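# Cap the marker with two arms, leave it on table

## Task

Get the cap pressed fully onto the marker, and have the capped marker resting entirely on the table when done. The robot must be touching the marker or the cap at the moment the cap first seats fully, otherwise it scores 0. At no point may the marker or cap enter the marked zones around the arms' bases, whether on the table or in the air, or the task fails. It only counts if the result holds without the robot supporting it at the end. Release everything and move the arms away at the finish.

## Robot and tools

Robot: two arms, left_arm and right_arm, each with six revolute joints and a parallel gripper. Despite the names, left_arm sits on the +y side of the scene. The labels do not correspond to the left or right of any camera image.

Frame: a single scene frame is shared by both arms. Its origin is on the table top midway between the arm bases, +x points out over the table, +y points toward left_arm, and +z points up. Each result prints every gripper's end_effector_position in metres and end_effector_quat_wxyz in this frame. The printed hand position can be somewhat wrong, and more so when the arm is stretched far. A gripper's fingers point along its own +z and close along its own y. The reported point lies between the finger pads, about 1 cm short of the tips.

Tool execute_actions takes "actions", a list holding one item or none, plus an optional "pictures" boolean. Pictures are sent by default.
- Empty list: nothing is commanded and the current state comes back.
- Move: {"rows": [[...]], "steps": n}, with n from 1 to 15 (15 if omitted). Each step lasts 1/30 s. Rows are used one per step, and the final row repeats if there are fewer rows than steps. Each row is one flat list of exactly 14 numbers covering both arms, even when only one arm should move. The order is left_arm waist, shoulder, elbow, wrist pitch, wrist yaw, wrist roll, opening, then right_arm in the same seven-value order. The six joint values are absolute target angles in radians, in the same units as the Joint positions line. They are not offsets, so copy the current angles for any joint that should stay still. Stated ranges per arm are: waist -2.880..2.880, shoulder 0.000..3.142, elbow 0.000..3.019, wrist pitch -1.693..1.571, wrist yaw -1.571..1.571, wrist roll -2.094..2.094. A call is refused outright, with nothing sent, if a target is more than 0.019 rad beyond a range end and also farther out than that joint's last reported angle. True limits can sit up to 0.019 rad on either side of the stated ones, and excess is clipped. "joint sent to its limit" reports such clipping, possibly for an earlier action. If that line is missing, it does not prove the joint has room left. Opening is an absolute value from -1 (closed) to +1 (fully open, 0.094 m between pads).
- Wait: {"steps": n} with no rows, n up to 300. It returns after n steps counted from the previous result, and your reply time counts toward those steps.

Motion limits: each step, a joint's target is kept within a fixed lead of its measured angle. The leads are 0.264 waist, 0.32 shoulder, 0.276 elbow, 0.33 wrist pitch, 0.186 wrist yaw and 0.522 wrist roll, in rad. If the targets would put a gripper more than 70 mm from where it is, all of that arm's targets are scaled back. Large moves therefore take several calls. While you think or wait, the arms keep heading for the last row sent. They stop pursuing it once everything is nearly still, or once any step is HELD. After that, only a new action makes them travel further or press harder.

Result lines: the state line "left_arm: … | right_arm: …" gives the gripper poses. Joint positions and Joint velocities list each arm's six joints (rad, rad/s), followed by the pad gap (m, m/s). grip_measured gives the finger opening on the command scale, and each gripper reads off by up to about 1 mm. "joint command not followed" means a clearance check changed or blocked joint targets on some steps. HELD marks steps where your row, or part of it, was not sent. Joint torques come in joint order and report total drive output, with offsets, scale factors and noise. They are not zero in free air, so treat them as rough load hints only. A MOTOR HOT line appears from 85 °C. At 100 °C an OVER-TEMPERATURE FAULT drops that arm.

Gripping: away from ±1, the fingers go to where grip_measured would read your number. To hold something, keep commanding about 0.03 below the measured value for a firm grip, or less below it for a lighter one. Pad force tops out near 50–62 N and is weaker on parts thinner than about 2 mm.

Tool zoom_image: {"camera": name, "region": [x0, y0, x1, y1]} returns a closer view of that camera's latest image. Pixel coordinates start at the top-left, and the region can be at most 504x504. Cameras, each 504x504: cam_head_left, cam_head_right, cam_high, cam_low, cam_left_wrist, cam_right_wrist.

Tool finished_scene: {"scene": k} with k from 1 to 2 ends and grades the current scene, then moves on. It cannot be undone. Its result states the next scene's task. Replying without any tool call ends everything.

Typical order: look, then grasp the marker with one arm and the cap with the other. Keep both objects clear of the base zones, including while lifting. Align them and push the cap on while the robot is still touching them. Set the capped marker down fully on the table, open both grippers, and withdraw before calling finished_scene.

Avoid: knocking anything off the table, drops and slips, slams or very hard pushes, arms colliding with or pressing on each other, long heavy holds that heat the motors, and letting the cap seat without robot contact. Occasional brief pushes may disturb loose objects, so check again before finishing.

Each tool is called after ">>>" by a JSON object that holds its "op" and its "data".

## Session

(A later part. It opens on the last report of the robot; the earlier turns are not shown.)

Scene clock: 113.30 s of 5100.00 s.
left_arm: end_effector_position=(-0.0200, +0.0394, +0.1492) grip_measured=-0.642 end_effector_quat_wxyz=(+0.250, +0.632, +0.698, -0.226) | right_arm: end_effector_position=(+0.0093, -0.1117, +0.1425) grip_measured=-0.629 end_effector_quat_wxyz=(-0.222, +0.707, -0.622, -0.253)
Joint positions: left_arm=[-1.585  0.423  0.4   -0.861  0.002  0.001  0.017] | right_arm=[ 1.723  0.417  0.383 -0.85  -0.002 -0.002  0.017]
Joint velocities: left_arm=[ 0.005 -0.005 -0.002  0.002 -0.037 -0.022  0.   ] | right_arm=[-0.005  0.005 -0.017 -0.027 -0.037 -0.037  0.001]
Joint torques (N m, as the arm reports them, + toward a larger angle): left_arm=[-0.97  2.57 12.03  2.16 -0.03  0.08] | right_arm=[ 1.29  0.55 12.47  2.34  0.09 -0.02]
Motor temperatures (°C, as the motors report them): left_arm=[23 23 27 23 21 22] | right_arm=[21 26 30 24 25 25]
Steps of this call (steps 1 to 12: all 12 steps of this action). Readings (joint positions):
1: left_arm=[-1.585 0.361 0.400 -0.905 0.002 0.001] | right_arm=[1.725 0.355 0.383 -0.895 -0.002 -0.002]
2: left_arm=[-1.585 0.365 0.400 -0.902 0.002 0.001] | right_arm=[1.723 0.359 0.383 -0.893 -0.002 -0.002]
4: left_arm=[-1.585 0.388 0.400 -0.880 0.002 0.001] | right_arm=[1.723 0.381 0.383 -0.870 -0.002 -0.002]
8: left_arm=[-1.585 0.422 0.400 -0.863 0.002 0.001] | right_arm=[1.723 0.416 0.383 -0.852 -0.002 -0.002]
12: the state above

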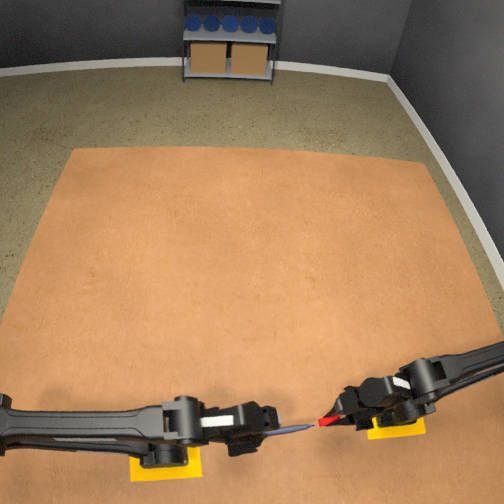

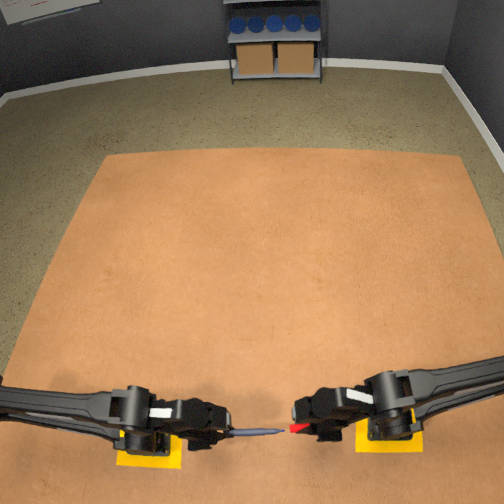

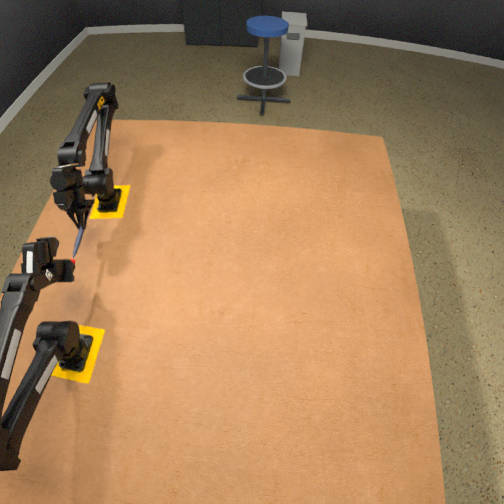

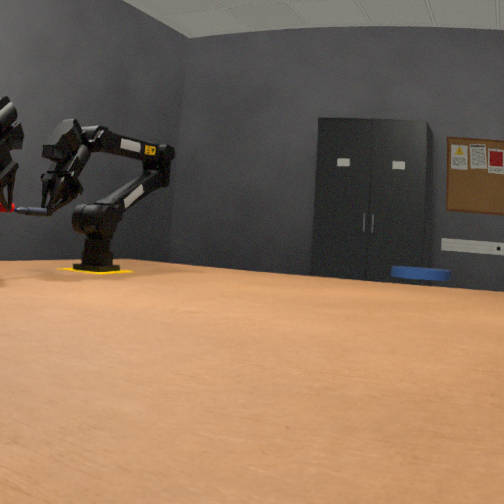

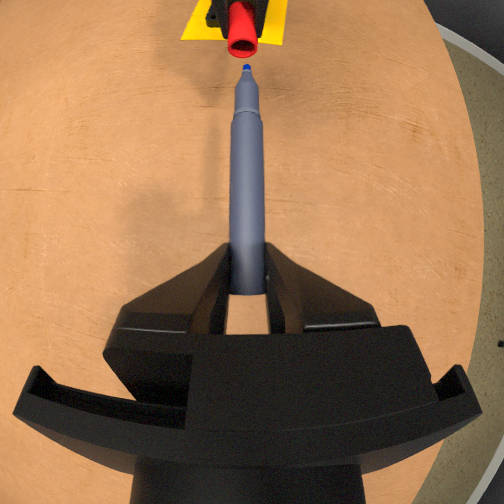

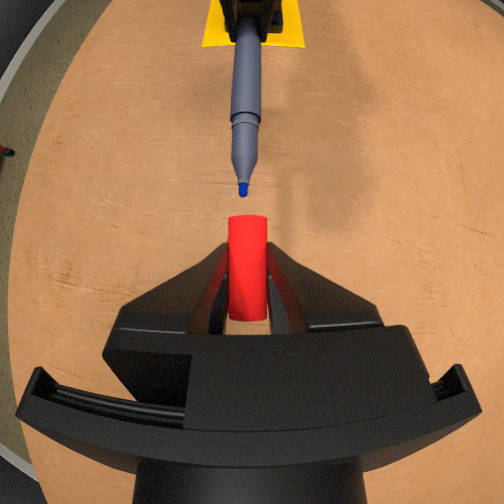

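>>> {"op": "execute_actions", "data": {"actions": [{"rows":[[-1.564,0.42,0.42,-0.835,0,0.01,-0.68,1.716,0.435,0.405,-0.825,0,-0.01,-0.67],[-1.564,0.42,0.42,-0.835,0,0.01,-0.68,1.716,0.45,0.405,-0.815,0,-0.01,-0.67],[-1.564,0.43,0.42,-0.83,0,0.01,-0.68,1.716,0.46,0.405,-0.805,0,-0.01,-0.67],[-1.564,0.44,0.42,-0.825,0,0.01,-0.68,1.716,0.47,0.405,-0.795,0,-0.01,-0.67],[-1.564,0.452,0.42,-0.815,0,0.01,-0.68,1.716,0.48,0.405,-0.785,0,-0.01,-0.67],[-1.564,0.452,0.42,-0.805,0,0.01,-0.68,1.716,0.48,0.405,-0.776,0,-0.01,-0.67]],"steps":14}]}}

>>> {"op": "zoom_image", "data": {"camera": "cam_low", "region": [0,175,70,245]}}

Scene clock: 129.30 s of 5100.00 s.
left_arm: end_effector_position=(-0.0180, +0.0334, +0.1480) grip_measured=-0.642 end_effector_quat_wxyz=(+0.252, +0.629, +0.700, -0.227) | right_arm: end_effector_position=(+0.0081, -0.1019, +0.1369) grip_measured=-0.629 end_effector_quat_wxyz=(-0.219, +0.708, -0.623, -0.249)
Joint positions: left_arm=[-1.579  0.449  0.4   -0.83   0.002  0.001  0.017] | right_arm=[ 1.723  0.476  0.383 -0.801 -0.002 -0.002  0.017]
Joint velocities: left_arm=[-0.015  0.005  0.007  0.002  0.037  0.007 -0.   ] | right_arm=[-0.005 -0.015 -0.017  0.007  0.022 -0.095 -0.001]
Joint torques (N m, as the arm reports them, + toward a larger angle): left_arm=[ 1.17  2.68 12.98  2.16 -0.03  0.08] | right_arm=[-0.39  0.25 13.91  2.09  0.07 -0.01]
Motor temperatures (°C, as the motors report them): left_arm=[23 22 29 23 21 22] | right_arm=[21 25 31 24 25 25]
Steps of this call (steps 1 to 15: the robot went on to your last target; steps 16 to 90: nothing new was sent; then 12.53 s passed at rest; steps 91 to 104: all 14 steps of this action). Readings (joint positions):
91: left_arm=[-1.584 0.423 0.400 -0.861 0.002 0.001] | right_arm=[1.723 0.418 0.383 -0.850 -0.002 -0.002]
92: left_arm=[-1.583 0.423 0.400 -0.861 0.002 0.001] | right_arm=[1.723 0.420 0.383 -0.848 -0.002 -0.002]
94: left_arm=[-1.581 0.423 0.400 -0.857 0.002 0.001] | right_arm=[1.723 0.433 0.383 -0.836 -0.002 -0.002]
98: left_arm=[-1.579 0.443 0.400 -0.835 0.002 0.001] | right_arm=[1.723 0.470 0.383 -0.806 -0.002 -0.002]
104: the state above

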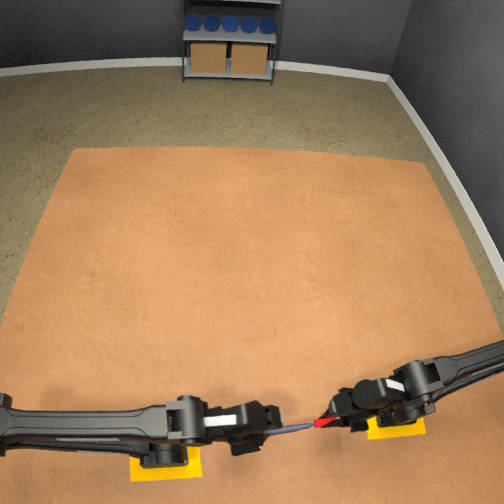

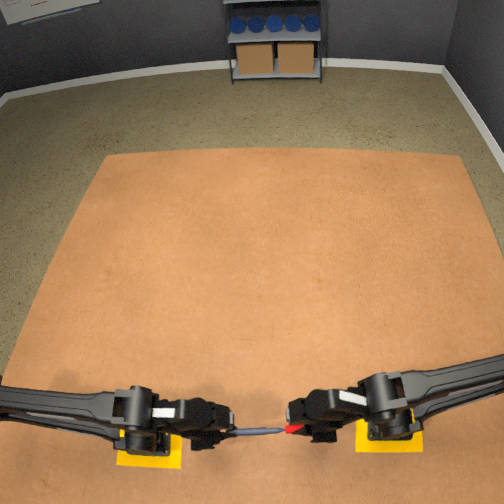

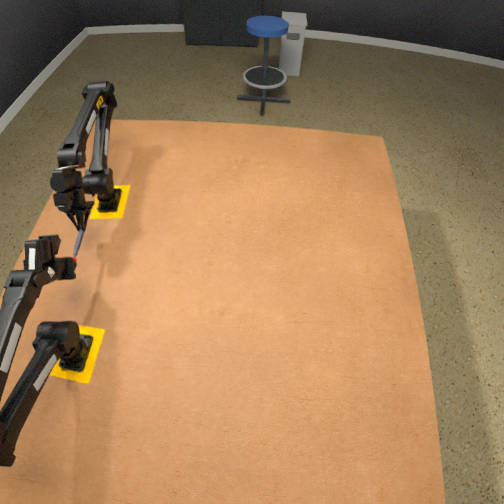

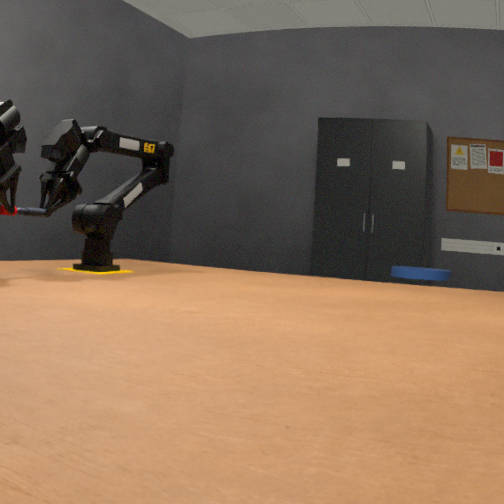

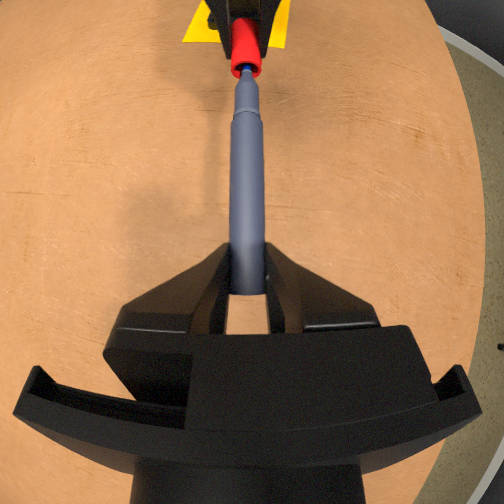

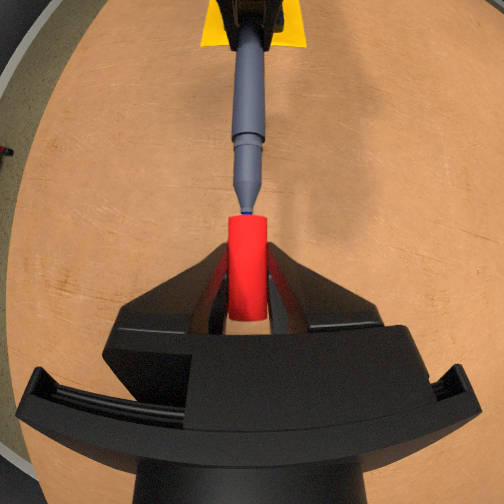

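Region (0, 175, 70, 245) of cam_low's 504x504 image, scaled by 7.200, with more detail than that image has.

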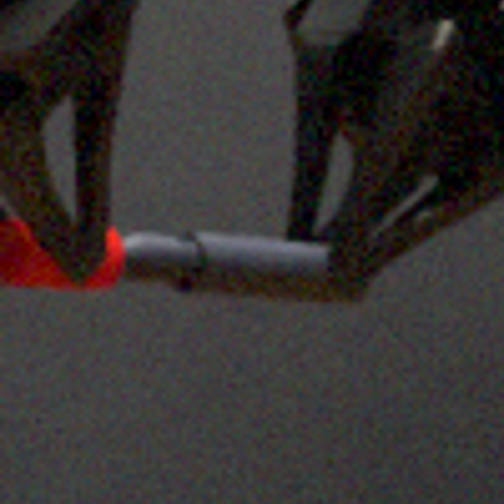

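>>> {"op": "execute_actions", "data": {"actions": [{"rows":[[-1.566,0.464,0.42,-0.805,0,0.01,-0.68,1.716,0.49,0.405,-0.776,0,-0.01,-0.67],[-1.566,0.476,0.42,-0.795,0,0.01,-0.68,1.716,0.5,0.405,-0.766,0,-0.01,-0.67],[-1.566,0.488,0.42,-0.783,0,0.01,-0.68,1.716,0.51,0.405,-0.756,0,-0.01,-0.67],[-1.566,0.5,0.42,-0.771,0,0.01,-0.68,1.716,0.52,0.405,-0.746,0,-0.01,-0.67],[-1.566,0.512,0.42,-0.759,0,0.01,-0.68,1.716,0.53,0.405,-0.736,0,-0.01,-0.67],[-1.566,0.524,0.42,-0.747,0,0.01,-0.68,1.716,0.54,0.405,-0.726,0,-0.01,-0.67],[-1.566,0.536,0.42,-0.735,0,0.01,-0.68,1.716,0.55,0.405,-0.716,0,-0.01,-0.67],[-1.566,0.548,0.42,-0.723,0,0.01,-0.68,1.716,0.56,0.405,-0.706,0,-0.01,-0.67],[-1.566,0.56,0.42,-0.711,0,0.01,-0.68,1.716,0.57,0.405,-0.696,0,-0.01,-0.67],[-1.566,0.57,0.42,-0.699,0,0.01,-0.68,1.716,0.58,0.405,-0.686,0,-0.01,-0.67],[-1.566,0.57,0.42,-0.687,0,0.01,-0.68,1.716,0.58,0.405,-0.676,0,-0.01,-0.67]],"steps":15}]}}

Scene clock: 146.07 s of 5100.00 s.
left_arm: end_effector_position=(-0.0155, +0.0114, +0.1360) grip_measured=-0.642 end_effector_quat_wxyz=(+0.248, +0.630, +0.701, -0.222) | right_arm: end_effector_position=(+0.0060, -0.0851, +0.1262) grip_measured=-0.629 end_effector_quat_wxyz=(-0.214, +0.710, -0.625, -0.244)
Joint positions: left_arm=[-1.579  0.571  0.4   -0.721  0.001  0.001  0.017] | right_arm=[ 1.723  0.577  0.383 -0.714 -0.002 -0.002  0.017]
Joint velocities: left_arm=[-0.015 -0.005  0.002 -0.007  0.037 -0.066 -0.   ] | right_arm=[-0.015  0.005 -0.017  0.007 -0.007 -0.037 -0.   ]
Joint torques (N m, as the arm reports them, + toward a larger angle): left_arm=[ 1.02  1.3  12.85  2.53  0.01  0.08] | right_arm=[ 0.01 -1.05 13.89  2.58  0.11  0.01]
Motor temperatures (°C, as the motors report them): left_arm=[23 22 29 23 21 22] | right_arm=[21 25 32 24 25 25]
Steps of this call (steps 1 to 15: the robot went on to your last target; steps 16 to 90: nothing new was sent; then 13.27 s passed at rest; steps 91 to 105: all 15 steps of this action). Readings (joint positions):
91: left_arm=[-1.579 0.450 0.400 -0.830 0.002 0.001] | right_arm=[1.723 0.476 0.383 -0.801 -0.002 -0.002]
92: left_arm=[-1.579 0.452 0.400 -0.828 0.002 0.001] | right_arm=[1.723 0.477 0.383 -0.799 -0.002 -0.002]
94: left_arm=[-1.579 0.467 0.400 -0.815 0.002 0.001] | right_arm=[1.723 0.486 0.383 -0.787 -0.002 -0.002]
98: left_arm=[-1.579 0.520 0.400 -0.770 0.001 0.001] | right_arm=[1.723 0.528 0.383 -0.753 -0.002 -0.002]
105: the state above

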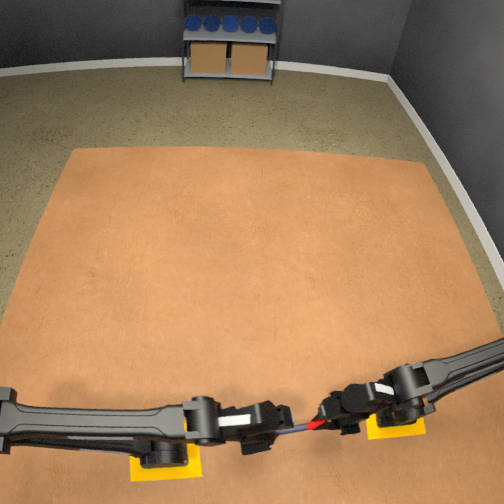

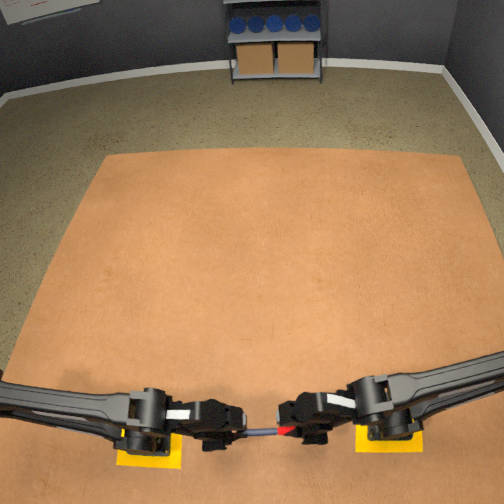

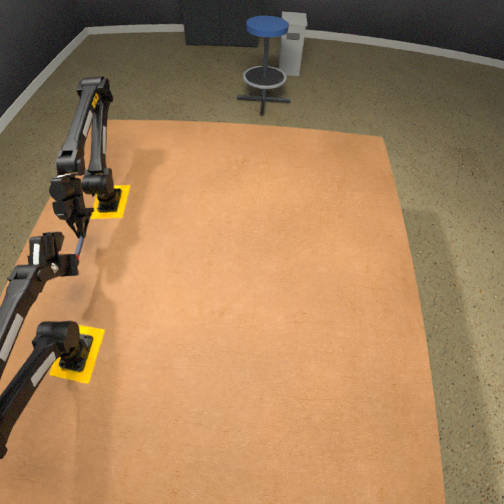

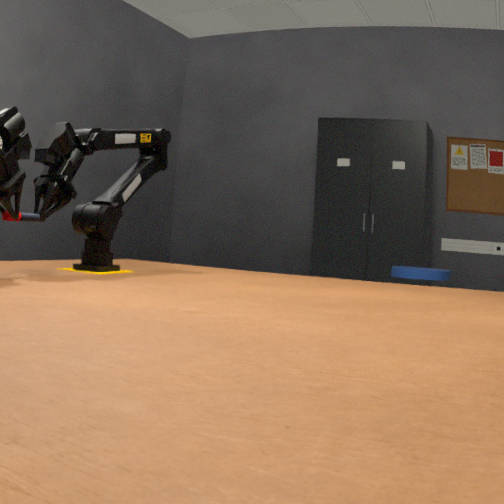

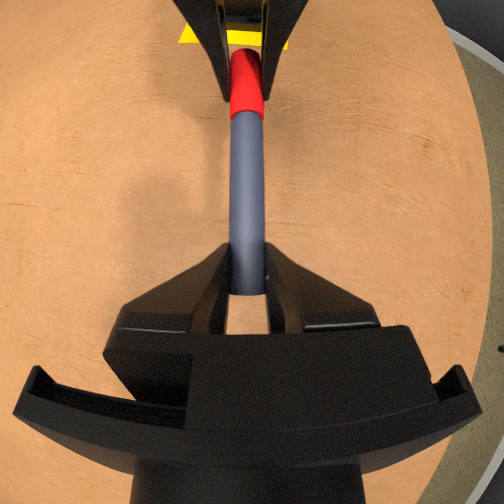

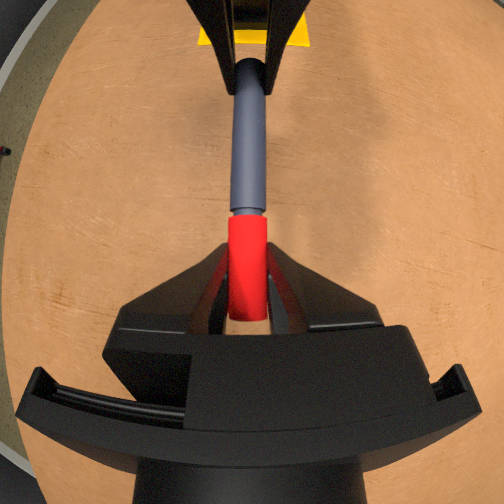

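>>> {"op": "execute_actions", "data": {"actions": [{"rows":[[-1.566,0.57,0.425,-0.672,0,0.01,-0.68,1.716,0.58,0.41,-0.661,0,-0.01,-0.67],[-1.566,0.57,0.43,-0.657,0,0.01,-0.68,1.716,0.58,0.415,-0.646,0,-0.01,-0.67],[-1.566,0.57,0.437,-0.642,0,0.01,-0.68,1.716,0.58,0.421,-0.631,0,-0.01,-0.67],[-1.566,0.57,0.444,-0.627,0,0.01,-0.68,1.716,0.58,0.428,-0.616,0,-0.01,-0.67],[-1.566,0.57,0.45,-0.61,0,0.01,-0.68,1.716,0.58,0.435,-0.6,0,-0.01,-0.67]],"steps":11}], "pictures": false}}

>>> {"op": "execute_actions", "data": {"actions": [{"rows":[[-1.566,0.57,0.435,-0.65,0,0.01,-0.68,1.716,0.58,0.42,-0.645,0,-0.01,-0.67],[-1.566,0.57,0.42,-0.69,0,0.01,-0.68,1.716,0.58,0.405,-0.685,0,-0.01,-0.67]],"steps":5}]}}

>>> {"op": "zoom_image", "data": {"camera": "cam_right_wrist", "region": [200,160,300,260]}}

Scene clock: 159.90 s of 5100.00 s.
left_arm: end_effector_position=(-0.0151, +0.0083, +0.1385) grip_measured=-0.642 end_effector_quat_wxyz=(+0.253, +0.629, +0.699, -0.228) | right_arm: end_effector_position=(+0.0057, -0.0824, +0.1282) grip_measured=-0.629 end_effector_quat_wxyz=(-0.219, +0.708, -0.623, -0.249)
Joint positions: left_arm=[-1.579  0.571  0.4   -0.705  0.001  0.001  0.017] | right_arm=[ 1.723  0.578  0.383 -0.701 -0.002 -0.002  0.017]
Joint velocities: left_arm=[-0.015 -0.024  0.007 -0.022  0.022  0.081 -0.001] | right_arm=[ 0.005 -0.015 -0.017  0.002  0.037  0.022 -0.001]
Joint torques (N m, as the arm reports them, + toward a larger angle): left_arm=[ 0.97  1.28 15.72  5.18  0.    0.08] | right_arm=[ 0.35 -1.18 16.62  4.61  0.12  0.01]
Motor temperatures (°C, as the motors report them): left_arm=[23 22 30 23 21 22] | right_arm=[21 25 32 24 25 25]
Steps of this call (steps 1 to 15: the robot went on to your last target; steps 16 to 90: nothing new was sent; then 10.47 s passed at rest; steps 91 to 101: all 11 steps of this action). Readings (joint positions):
91: left_arm=[-1.579 0.571 0.400 -0.720 0.001 0.001] | right_arm=[1.723 0.577 0.383 -0.714 -0.002 -0.002]
92: left_arm=[-1.579 0.571 0.400 -0.717 0.001 0.001] | right_arm=[1.723 0.577 0.383 -0.712 -0.002 -0.002]
94: left_arm=[-1.579 0.571 0.400 -0.707 0.001 0.001] | right_arm=[1.723 0.577 0.383 -0.702 -0.002 -0.002]
98: left_arm=[-1.579 0.571 0.400 -0.705 0.001 0.001] | right_arm=[1.723 0.578 0.383 -0.701 -0.002 -0.002]
101: the state above

Scene clock: 160.07 s of 5100.00 s.
left_arm: end_effector_position=(-0.0152, +0.0090, +0.1374) grip_measured=-0.642 end_effector_quat_wxyz=(+0.252, +0.629, +0.700, -0.227) | right_arm: end_effector_position=(+0.0058, -0.0833, +0.1272) grip_measured=-0.629 end_effector_quat_wxyz=(-0.217, +0.709, -0.624, -0.247)
Joint positions: left_arm=[-1.579  0.571  0.399 -0.707  0.001  0.001  0.017] | right_arm=[ 1.723  0.578  0.381 -0.703 -0.002 -0.002  0.017]
Joint velocities: left_arm=[-0.005 -0.015 -0.012  0.002 -0.007 -0.022  0.001] | right_arm=[-0.005 -0.024 -0.002 -0.017 -0.11  -0.022 -0.   ]
Joint torques (N m, as the arm reports them, + toward a larger angle): left_arm=[ 1.01  1.27 13.03  1.87  0.    0.08] | right_arm=[ 0.4   0.31 13.92  1.75  0.14  0.01]
Motor temperatures (°C, as the motors report them): left_arm=[23 22 30 23 21 22] | right_arm=[21 25 32 24 25 25]
Steps of this call (steps 1 to 5: all 5 steps of this action). Readings (joint positions):
1: left_arm=[-1.579 0.571 0.400 -0.705 0.001 0.001] | right_arm=[1.723 0.578 0.383 -0.701 -0.002 -0.002]
2: left_arm=[-1.579 0.571 0.399 -0.707 0.001 0.001] | right_arm=[1.723 0.578 0.381 -0.703 -0.002 -0.002]
4: left_arm=[-1.579 0.571 0.399 -0.707 0.001 0.001] | right_arm=[1.723 0.578 0.381 -0.703 -0.002 -0.002]
5: the state above

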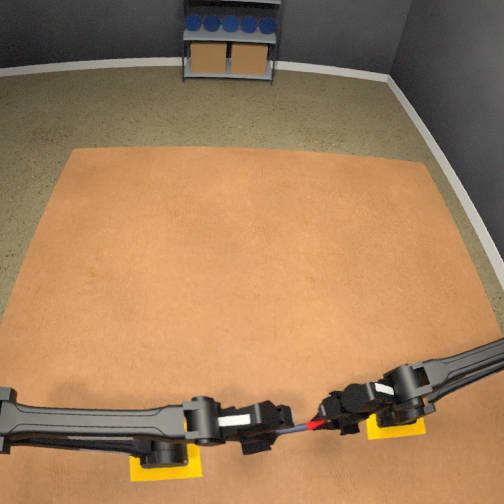

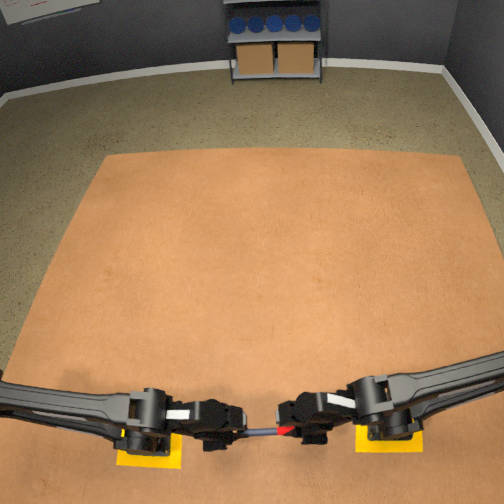

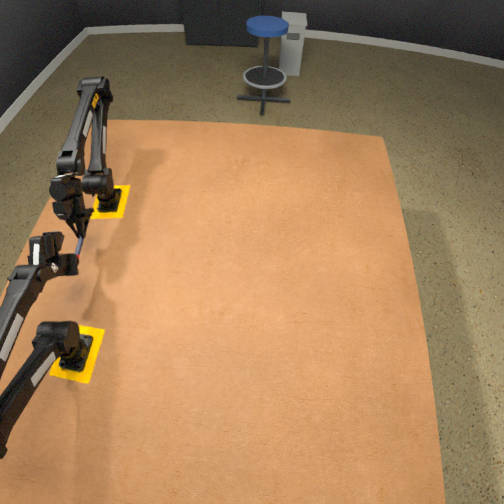

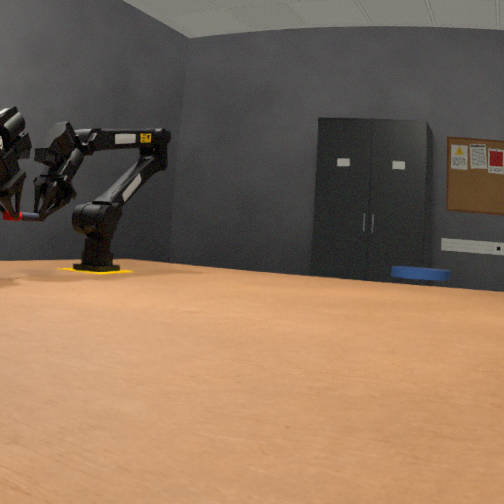

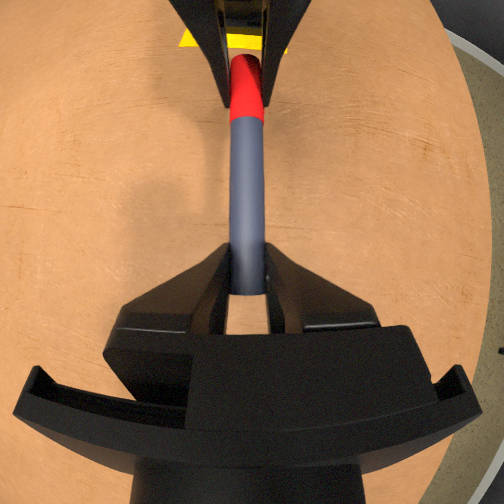

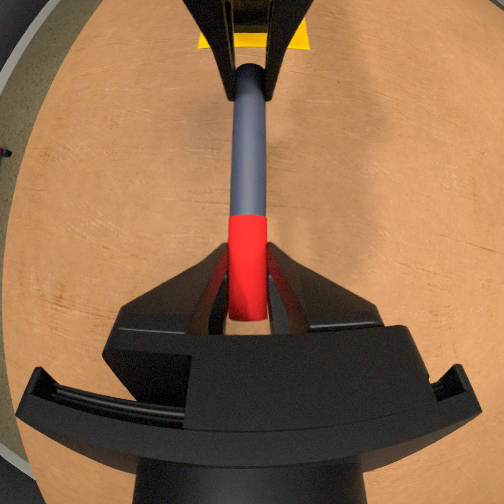

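Region (200, 160, 300, 260) of cam_right_wrist's 504x504 image, scaled by 5.040, with more detail than that image has.

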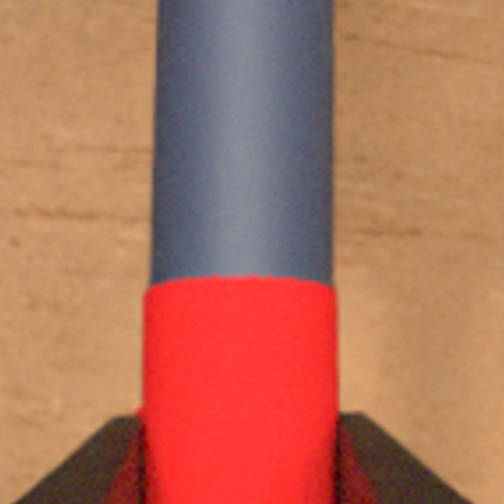

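>>> {"op": "execute_actions", "data": {"actions": []}}

Scene clock: 174.97 s of 5100.00 s.
left_arm: end_effector_position=(-0.0152, +0.0090, +0.1374) grip_measured=-0.642 end_effector_quat_wxyz=(+0.252, +0.629, +0.700, -0.227) | right_arm: end_effector_position=(+0.0058, -0.0833, +0.1272) grip_measured=-0.629 end_effector_quat_wxyz=(-0.217, +0.709, -0.624, -0.247)
Joint positions: left_arm=[-1.579  0.571  0.399 -0.707  0.001  0.001  0.017] | right_arm=[ 1.723  0.578  0.381 -0.703 -0.002 -0.002  0.017]
Joint velocities: left_arm=[ 0.005  0.024 -0.022  0.017  0.007 -0.007 -0.   ] | right_arm=[-0.005 -0.024 -0.012  0.012  0.022 -0.022 -0.001]
Joint torques (N m, as the arm reports them, + toward a larger angle): left_arm=[ 0.96  1.34 12.97  1.83  0.    0.08] | right_arm=[-0.06 -1.56 13.85  1.8   0.17 -0.01]
Motor temperatures (°C, as the motors report them): left_arm=[23 22 30 23 21 22] | right_arm=[21 25 32 24 25 25]
Steps of this call (steps 1 to 15: the robot went on to your last target; steps 16 to 90: nothing new was sent; then 11.90 s passed at rest). Readings (joint positions):
1: left_arm=[-1.579 0.571 0.399 -0.707 0.001 0.001] | right_arm=[1.723 0.578 0.381 -0.703 -0.002 -0.002]
2: left_arm=[-1.579 0.571 0.399 -0.707 0.001 0.001] | right_arm=[1.723 0.578 0.381 -0.703 -0.002 -0.002]
4: left_arm=[-1.579 0.571 0.399 -0.707 0.001 0.001] | right_arm=[1.723 0.578 0.381 -0.703 -0.002 -0.002]
8: left_arm=[-1.579 0.571 0.399 -0.707 0.001 0.001] | right_arm=[1.723 0.578 0.381 -0.703 -0.002 -0.002]
90: the state above
All arms were judged still, so your last target was given up. Only a new action makes them travel on or press farther. Fingers that are still opening or closing keep moving.

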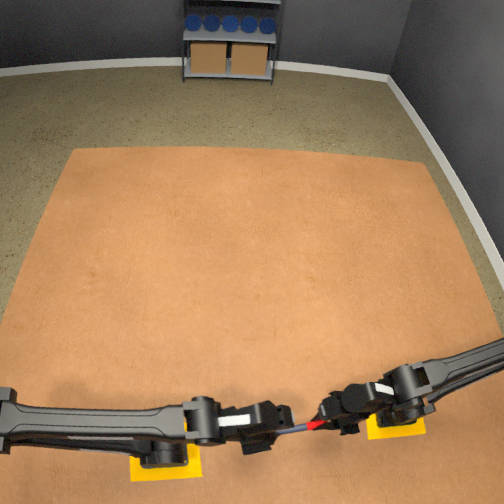

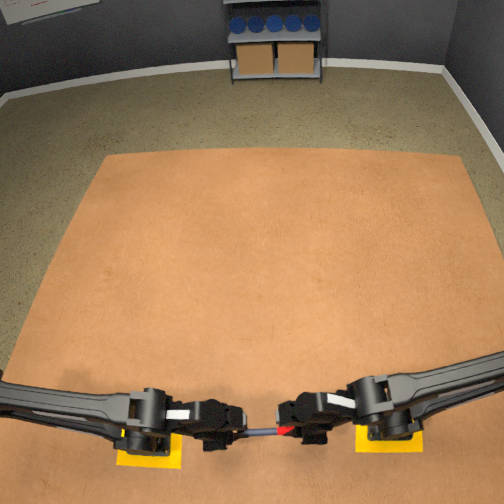

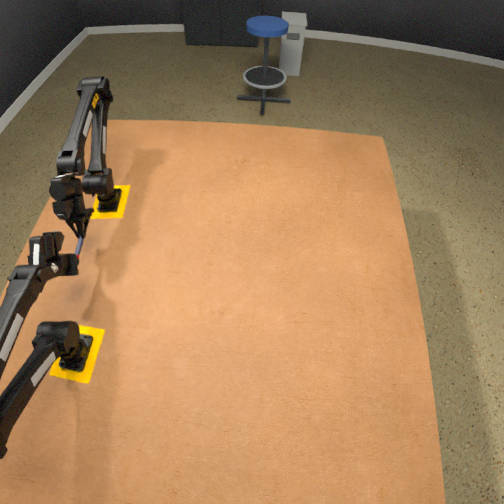

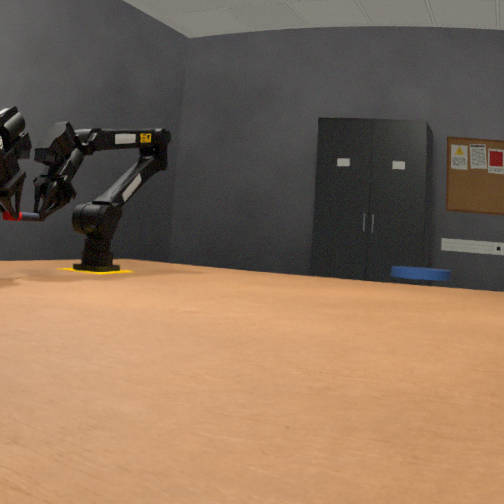

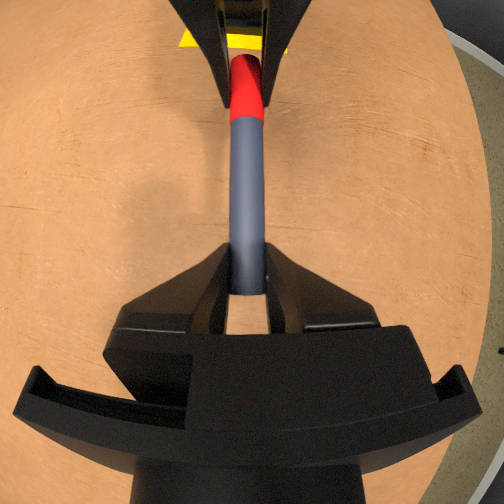

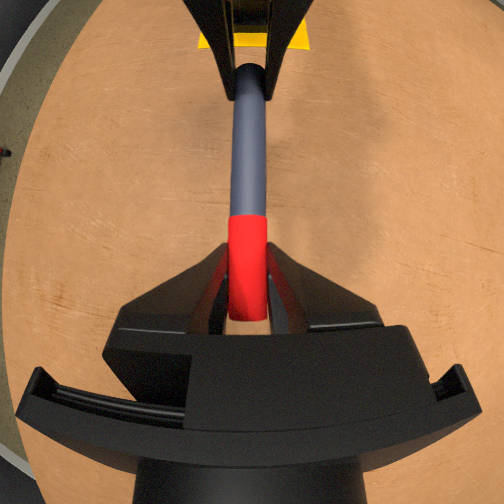

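>>> {"op": "execute_actions", "data": {"actions": [{"rows":[[-1.566,0.57,0.42,-0.69,0,0.01,-0.68,1.716,0.58,0.405,-0.685,0,-0.01,0],[-1.566,0.57,0.42,-0.69,0,0.01,-0.68,1.716,0.58,0.405,-0.685,0,-0.01,0],[-1.566,0.57,0.42,-0.69,0,0.01,-0.68,1.716,0.58,0.405,-0.685,0,-0.01,0],[-1.566,0.57,0.42,-0.69,0,0.01,-0.68,1.716,0.58,0.405,-0.685,0,-0.01,0],[-1.566,0.57,0.42,-0.69,0,0.01,-0.68,1.716,0.58,0.405,-0.685,0,-0.01,0],[-1.566,0.57,0.42,-0.69,0,0.01,-0.68,1.716,0.58,0.405,-0.685,0,-0.01,0],[-1.566,0.57,0.42,-0.69,0,0.01,-0.68,1.716,0.58,0.405,-0.685,0,-0.01,0],[-1.566,0.57,0.42,-0.69,0,0.01,-0.68,1.716,0.54,0.405,-0.7,0,-0.01,0],[-1.566,0.57,0.42,-0.69,0,0.01,-0.68,1.716,0.5,0.405,-0.72,0,-0.01,0],[-1.566,0.57,0.42,-0.69,0,0.01,-0.68,1.716,0.46,0.405,-0.75,0,-0.01,0],[-1.566,0.57,0.42,-0.69,0,0.01,-0.68,1.716,0.42,0.405,-0.78,0,-0.01,0],[-1.566,0.57,0.42,-0.69,0,0.01,-0.68,1.716,0.37,0.4,-0.82,0,-0.01,0],[-1.566,0.57,0.42,-0.69,0,0.01,-0.68,1.716,0.33,0.4,-0.85,0,-0.01,0],[-1.566,0.57,0.42,-0.69,0,0.01,-0.68,1.716,0.29,0.4,-0.9,0,-0.01,0],[-1.566,0.57,0.42,-0.69,0,0.01,-0.68,1.716,0.25,0.4,-0.95,0,-0.01,0]]}], "pictures": false}}

>>> {"op": "execute_actions", "data": {"actions": [{"steps":15}]}}

Scene clock: 193.47 s of 5100.00 s.
left_arm: end_effector_position=(-0.0152, +0.0090, +0.1374) grip_measured=-0.642 end_effector_quat_wxyz=(+0.252, +0.629, +0.700, -0.226) | right_arm: end_effector_position=(+0.0095, -0.1130, +0.1601) grip_measured=-0.003 end_effector_quat_wxyz=(-0.248, +0.696, -0.612, -0.282)
Joint positions: left_arm=[-1.579  0.571  0.399 -0.707  0.001  0.001  0.017] | right_arm=[ 1.723  0.336  0.381 -0.847 -0.002 -0.002  0.047]
Joint velocities: left_arm=[-0.015 -0.015 -0.002 -0.002  0.022  0.037 -0.001] | right_arm=[-0.034 -1.49  -0.017 -1.184 -0.051 -0.007  0.   ]
Joint torques (N m, as the arm reports them, + toward a larger angle): left_arm=[ 0.91  1.43 12.97  1.82  0.01  0.07] | right_arm=[ 0.15  1.88 13.74  0.87  0.12  0.  ]
Motor temperatures (°C, as the motors report them): left_arm=[23 22 30 23 21 22] | right_arm=[21 24 33 24 25 25]
Steps of this call (steps 1 to 90: nothing new was sent; then 15.00 s passed at rest; steps 91 to 105: all 15 steps of this action). Readings (joint positions):
91: left_arm=[-1.579 0.571 0.399 -0.707 0.001 0.001] | right_arm=[1.723 0.578 0.381 -0.703 -0.002 -0.002]
92: left_arm=[-1.579 0.571 0.399 -0.707 0.001 0.001] | right_arm=[1.723 0.578 0.381 -0.703 -0.002 -0.002]
94: left_arm=[-1.579 0.571 0.399 -0.707 0.001 0.001] | right_arm=[1.723 0.578 0.381 -0.703 -0.002 -0.002]
98: left_arm=[-1.579 0.571 0.399 -0.707 0.001 0.001] | right_arm=[1.723 0.576 0.381 -0.703 -0.002 -0.002]
105: the state above

Scene clock: 193.97 s of 5100.00 s.
left_arm: end_effector_position=(-0.0152, +0.0090, +0.1374) grip_measured=-0.642 end_effector_quat_wxyz=(+0.252, +0.629, +0.700, -0.226) | right_arm: end_effector_position=(+0.0118, -0.1310, +0.1660) grip_measured=-0.003 end_effector_quat_wxyz=(-0.252, +0.694, -0.611, -0.286)
Joint positions: left_arm=[-1.579  0.571  0.399 -0.707  0.001  0.001  0.017] | right_arm=[ 1.723  0.238  0.381 -0.932 -0.002 -0.002  0.047]
Joint velocities: left_arm=[-0.015 -0.005 -0.002  0.017 -0.051 -0.037 -0.001] | right_arm=[-0.005 -0.015 -0.002 -0.002 -0.007 -0.022 -0.002]
Joint torques (N m, as the arm reports them, + toward a larger angle): left_arm=[ 0.99  1.38 13.01  1.84  0.01  0.07] | right_arm=[-0.08  3.17 13.64  0.66  0.13 -0.02]
Motor temperatures (°C, as the motors report them): left_arm=[23 22 30 23 21 22] | right_arm=[21 24 33 24 25 25]
Steps of this call (steps 1 to 15: the robot went on to your last target). Readings (joint positions):
1: left_arm=[-1.579 0.571 0.399 -0.707 0.001 0.001] | right_arm=[1.723 0.290 0.381 -0.881 -0.002 -0.002]
2: left_arm=[-1.579 0.571 0.399 -0.707 0.001 0.001] | right_arm=[1.723 0.256 0.381 -0.905 -0.002 -0.002]
4: left_arm=[-1.579 0.571 0.399 -0.707 0.001 0.001] | right_arm=[1.723 0.229 0.381 -0.923 -0.002 -0.002]
8: left_arm=[-1.579 0.571 0.399 -0.707 0.001 0.001] | right_arm=[1.723 0.236 0.381 -0.931 -0.002 -0.002]
15: the state above

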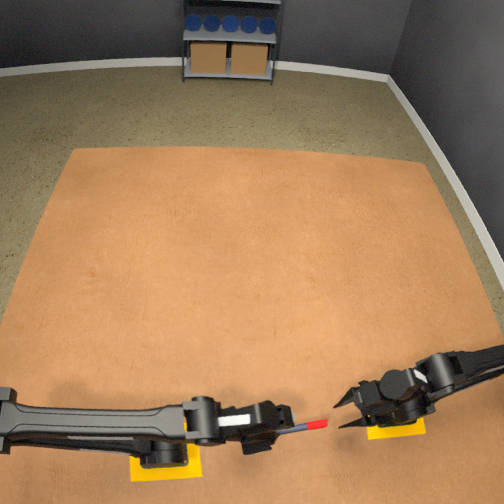

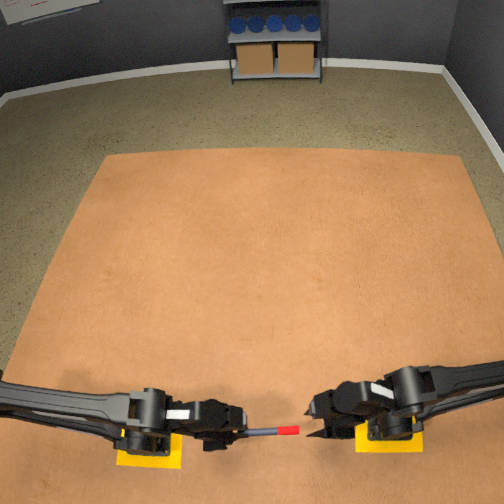

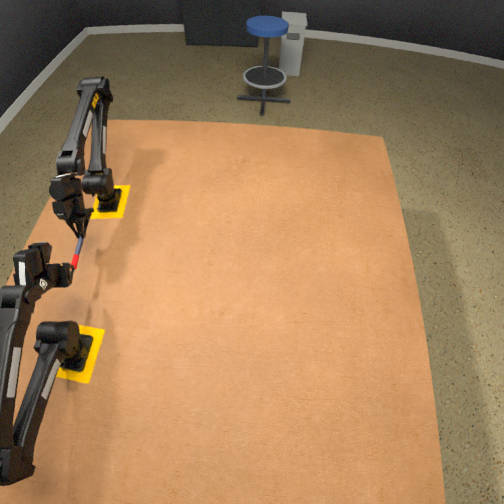

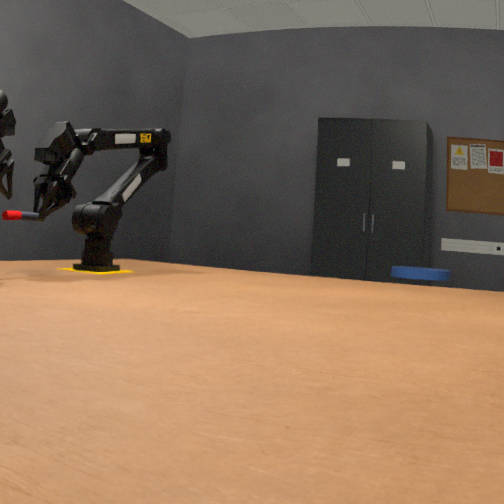

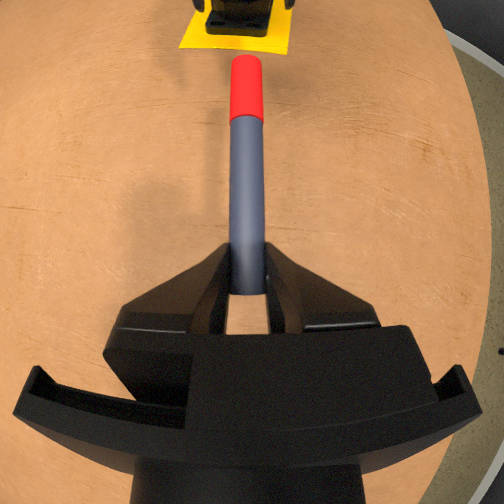

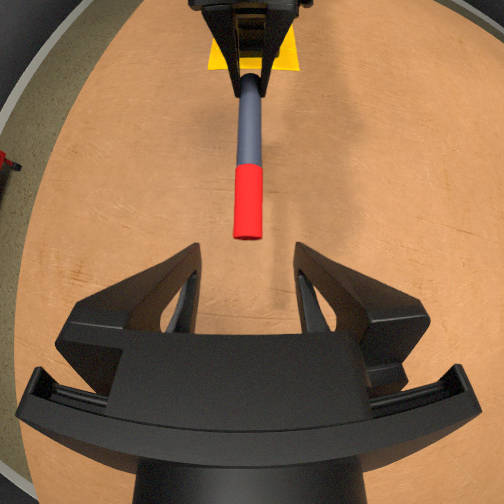

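>>> {"op": "execute_actions", "data": {"actions": [{"rows":[[-1.53,0.58,0.42,-0.67,0,0,-0.68,1.716,0.25,0.4,-0.95,0,-0.01,0],[-1.48,0.6,0.41,-0.64,0,0,-0.68,1.716,0.25,0.4,-0.95,0,-0.01,0],[-1.43,0.63,0.41,-0.6,0,0,-0.68,1.716,0.25,0.4,-0.95,0,-0.01,0],[-1.38,0.67,0.4,-0.55,0,0,-0.68,1.716,0.25,0.4,-0.95,0,-0.01,0],[-1.33,0.71,0.4,-0.5,0,0,-0.68,1.716,0.25,0.4,-0.95,0,-0.01,0],[-1.28,0.75,0.39,-0.45,0,0,-0.68,1.716,0.25,0.4,-0.95,0,-0.01,0],[-1.23,0.79,0.39,-0.4,0,0,-0.68,1.716,0.25,0.4,-0.95,0,-0.01,0],[-1.18,0.83,0.38,-0.36,0,0,-0.68,1.716,0.25,0.4,-0.95,0,-0.01,0],[-1.13,0.87,0.38,-0.32,0,0,-0.68,1.716,0.25,0.4,-0.95,0,-0.01,0],[-1.08,0.91,0.37,-0.28,0,0,-0.68,1.716,0.25,0.4,-0.95,0,-0.01,0],[-1.03,0.95,0.37,-0.24,0,0,-0.68,1.716,0.25,0.4,-0.95,0,-0.01,0],[-0.99,0.99,0.36,-0.2,0,0,-0.68,1.716,0.25,0.4,-0.95,0,-0.01,0],[-0.95,1.03,0.36,-0.16,0,0,-0.68,1.716,0.25,0.4,-0.95,0,-0.01,0],[-0.92,1.07,0.36,-0.12,0,0,-0.68,1.716,0.25,0.4,-0.95,0,-0.01,0],[-0.9,1.1,0.36,-0.09,0,0,-0.68,1.716,0.25,0.4,-0.95,0,-0.01,0]]}], "pictures": false}}

>>> {"op": "execute_actions", "data": {"actions": [{"rows":[[-0.9,1.13,0.36,-0.06,0,0,-0.68,1.716,0.25,0.4,-0.95,0,-0.01,0],[-0.9,1.15,0.36,-0.04,0,0,-0.68,1.716,0.25,0.4,-0.95,0,-0.01,0],[-0.9,1.17,0.36,-0.025,0,0,-0.68,1.716,0.25,0.4,-0.95,0,-0.01,0],[-0.9,1.185,0.36,-0.01,0,0,-0.68,1.716,0.25,0.4,-0.95,0,-0.01,0],[-0.9,1.2,0.36,0,0,0,-0.68,1.716,0.25,0.4,-0.95,0,-0.01,0],[-0.9,1.21,0.36,0.01,0,0,-0.68,1.716,0.25,0.4,-0.95,0,-0.01,0],[-0.9,1.22,0.36,0.02,0,0,-0.68,1.716,0.25,0.4,-0.95,0,-0.01,0],[-0.9,1.23,0.36,0.03,0,0,-0.68,1.716,0.25,0.4,-0.95,0,-0.01,0],[-0.9,1.24,0.36,0.04,0,0,-0.68,1.716,0.25,0.4,-0.95,0,-0.01,0],[-0.9,1.25,0.36,0.05,0,0,-0.68,1.716,0.25,0.4,-0.95,0,-0.01,0],[-0.9,1.26,0.36,0.055,0,0,-0.68,1.716,0.25,0.4,-0.95,0,-0.01,0],[-0.9,1.27,0.36,0.06,0,0,-0.68,1.716,0.25,0.4,-0.95,0,-0.01,0]]}], "pictures": false}}

>>> {"op": "execute_actions", "data": {"actions": [{"steps":8}]}}

Scene clock: 220.57 s of 5100.00 s.
left_arm: end_effector_position=(+0.1898, +0.0235, +0.0649) grip_measured=-0.642 end_effector_quat_wxyz=(+0.317, +0.379, +0.858, -0.140) | right_arm: end_effector_position=(+0.0118, -0.1310, +0.1660) grip_measured=-0.003 end_effector_quat_wxyz=(-0.252, +0.694, -0.611, -0.286)
Joint positions: left_arm=[-0.948  1.046  0.365 -0.183 -0.     0.001  0.017] | right_arm=[ 1.723  0.238  0.381 -0.932 -0.002 -0.002  0.047]
Joint velocities: left_arm=[ 0.972  1.128 -0.134  1.004 -0.037 -0.037  0.   ] | right_arm=[-0.034 -0.015  0.002 -0.002  0.095  0.051  0.   ]
Joint torques (N m, as the arm reports them, + toward a larger angle): left_arm=[-1.21 -4.09  9.22  1.94  0.06 -0.05] | right_arm=[ 0.52  3.82 13.56  0.73  0.16 -0.01]
Motor temperatures (°C, as the motors report them): left_arm=[23 22 30 23 21 22] | right_arm=[21 24 33 23 25 25]
Steps of this call (steps 1 to 15: the robot went on to your last target; steps 16 to 90: nothing new was sent; then 23.10 s passed at rest; steps 91 to 105: all 15 steps of this action). Readings (joint positions):
91: left_arm=[-1.576 0.571 0.399 -0.705 0.001 0.001] | right_arm=[1.723 0.238 0.381 -0.932 -0.002 -0.002]
92: left_arm=[-1.563 0.574 0.399 -0.696 0.002 0.001] | right_arm=[1.723 0.238 0.381 -0.932 -0.002 -0.002]
94: left_arm=[-1.497 0.598 0.399 -0.646 0.004 0.001] | right_arm=[1.723 0.238 0.381 -0.932 -0.002 -0.002]
98: left_arm=[-1.280 0.743 0.398 -0.465 0.002 0.001] | right_arm=[1.723 0.238 0.381 -0.932 -0.002 -0.002]
105: the state above

Scene clock: 221.07 s of 5100.00 s.
left_arm: end_effector_position=(+0.2160, +0.0229, +0.0224) grip_measured=-0.642 end_effector_quat_wxyz=(+0.315, +0.358, +0.869, -0.129) | right_arm: end_effector_position=(+0.0118, -0.1310, +0.1660) grip_measured=-0.003 end_effector_quat_wxyz=(-0.252, +0.694, -0.611, -0.286)
Joint positions: left_arm=[-0.897  1.267  0.359  0.032 -0.002  0.001  0.017] | right_arm=[ 1.723  0.238  0.381 -0.932 -0.002 -0.002  0.047]
Joint velocities: left_arm=[-0.005  0.112  0.007 -0.007  0.022  0.007 -0.001] | right_arm=[-0.005 -0.005 -0.002 -0.002 -0.007 -0.051 -0.   ]
Joint torques (N m, as the arm reports them, + toward a larger angle): left_arm=[-0.54 -5.02  7.55  2.28  0.1  -0.05] | right_arm=[ 0.2   2.81 13.65  0.59  0.14  0.  ]
Motor temperatures (°C, as the motors report them): left_arm=[23 22 30 23 21 22] | right_arm=[21 24 33 23 25 25]
Steps of this call (steps 1 to 15: all 15 steps of this action). Readings (joint positions):
1: left_arm=[-0.920 1.083 0.362 -0.150 -0.002 0.001] | right_arm=[1.723 0.238 0.381 -0.932 -0.002 -0.002]
2: left_arm=[-0.904 1.116 0.361 -0.120 -0.002 0.001] | right_arm=[1.723 0.238 0.381 -0.932 -0.002 -0.002]
4: left_arm=[-0.897 1.167 0.359 -0.075 -0.002 0.001] | right_arm=[1.723 0.238 0.381 -0.932 -0.002 -0.002]
8: left_arm=[-0.897 1.218 0.359 -0.019 -0.002 0.001] | right_arm=[1.723 0.238 0.381 -0.932 -0.002 -0.002]
15: the state above

Scene clock: 221.33 s of 5100.00 s.
left_arm: end_effector_position=(+0.2161, +0.0228, +0.0216) grip_measured=-0.642 end_effector_quat_wxyz=(+0.315, +0.358, +0.870, -0.128) | right_arm: end_effector_position=(+0.0118, -0.1310, +0.1660) grip_measured=-0.003 end_effector_quat_wxyz=(-0.252, +0.694, -0.611, -0.286)
Joint positions: left_arm=[-0.897  1.27   0.359  0.034 -0.002  0.001  0.017] | right_arm=[ 1.723  0.238  0.381 -0.932 -0.002 -0.002  0.047]
Joint velocities: left_arm=[ 0.005 -0.005  0.007  0.002  0.051  0.007 -0.   ] | right_arm=[-0.005 -0.005  0.002  0.012 -0.095 -0.022  0.   ]
Joint torques (N m, as the arm reports them, + toward a larger angle): left_arm=[-0.55 -4.63  7.51  2.23  0.1  -0.04] | right_arm=[ 0.5   3.4  13.68  0.85  0.09  0.01]
Motor temperatures (°C, as the motors report them): left_arm=[23 22 30 23 21 22] | right_arm=[21 24 33 23 25 25]
Steps of this call (steps 1 to 8: the robot went on to your last target). Readings (joint positions):
1: left_arm=[-0.897 1.269 0.359 0.032 -0.002 0.001] | right_arm=[1.723 0.238 0.381 -0.932 -0.002 -0.002]
2: left_arm=[-0.897 1.270 0.359 0.032 -0.002 0.001] | right_arm=[1.723 0.238 0.381 -0.932 -0.002 -0.002]
4: left_arm=[-0.897 1.270 0.359 0.033 -0.002 0.001] | right_arm=[1.723 0.238 0.381 -0.932 -0.002 -0.002]
8: the state above

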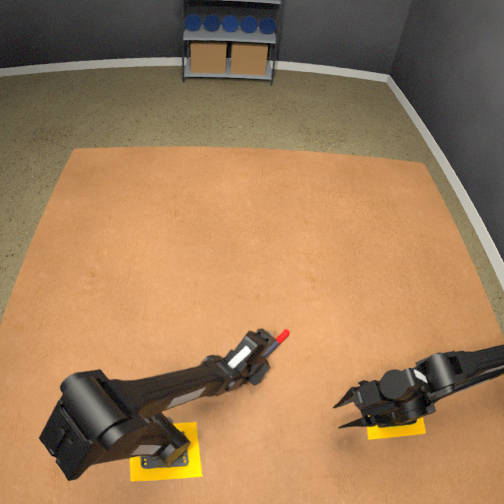

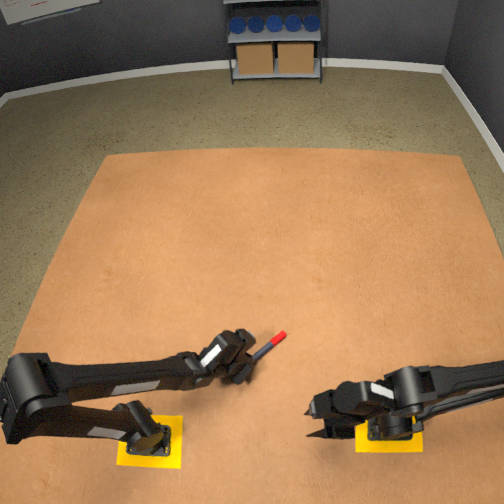

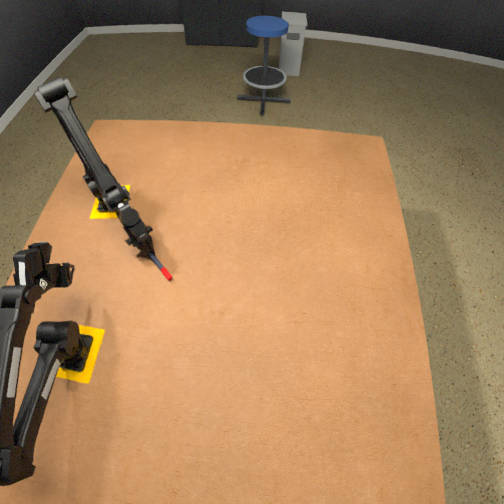

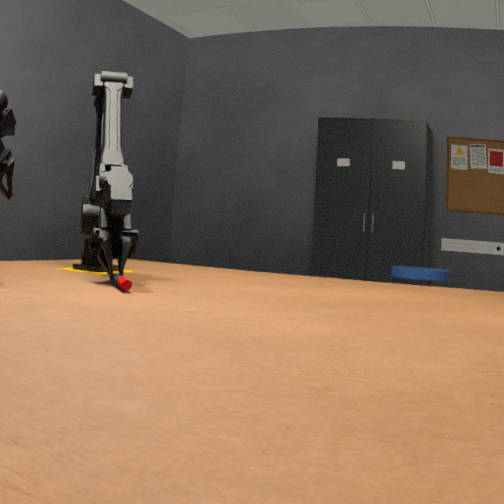

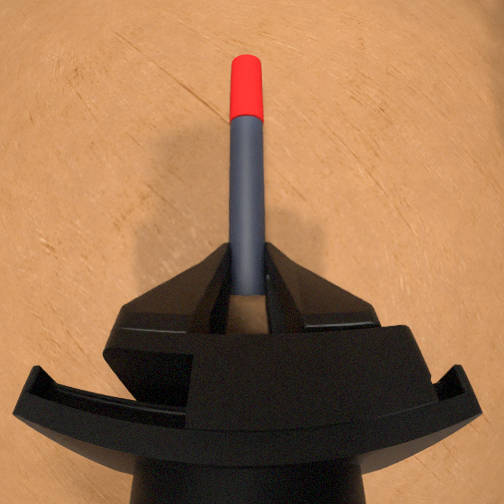

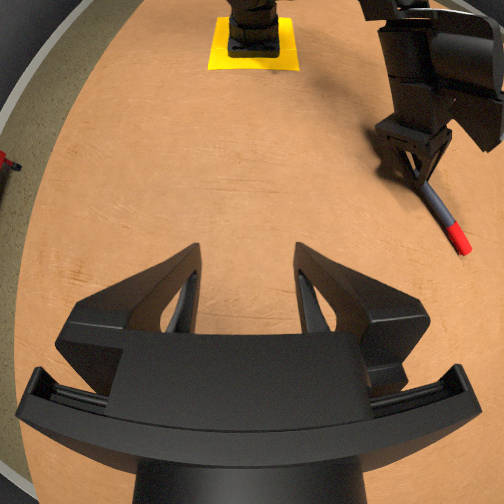

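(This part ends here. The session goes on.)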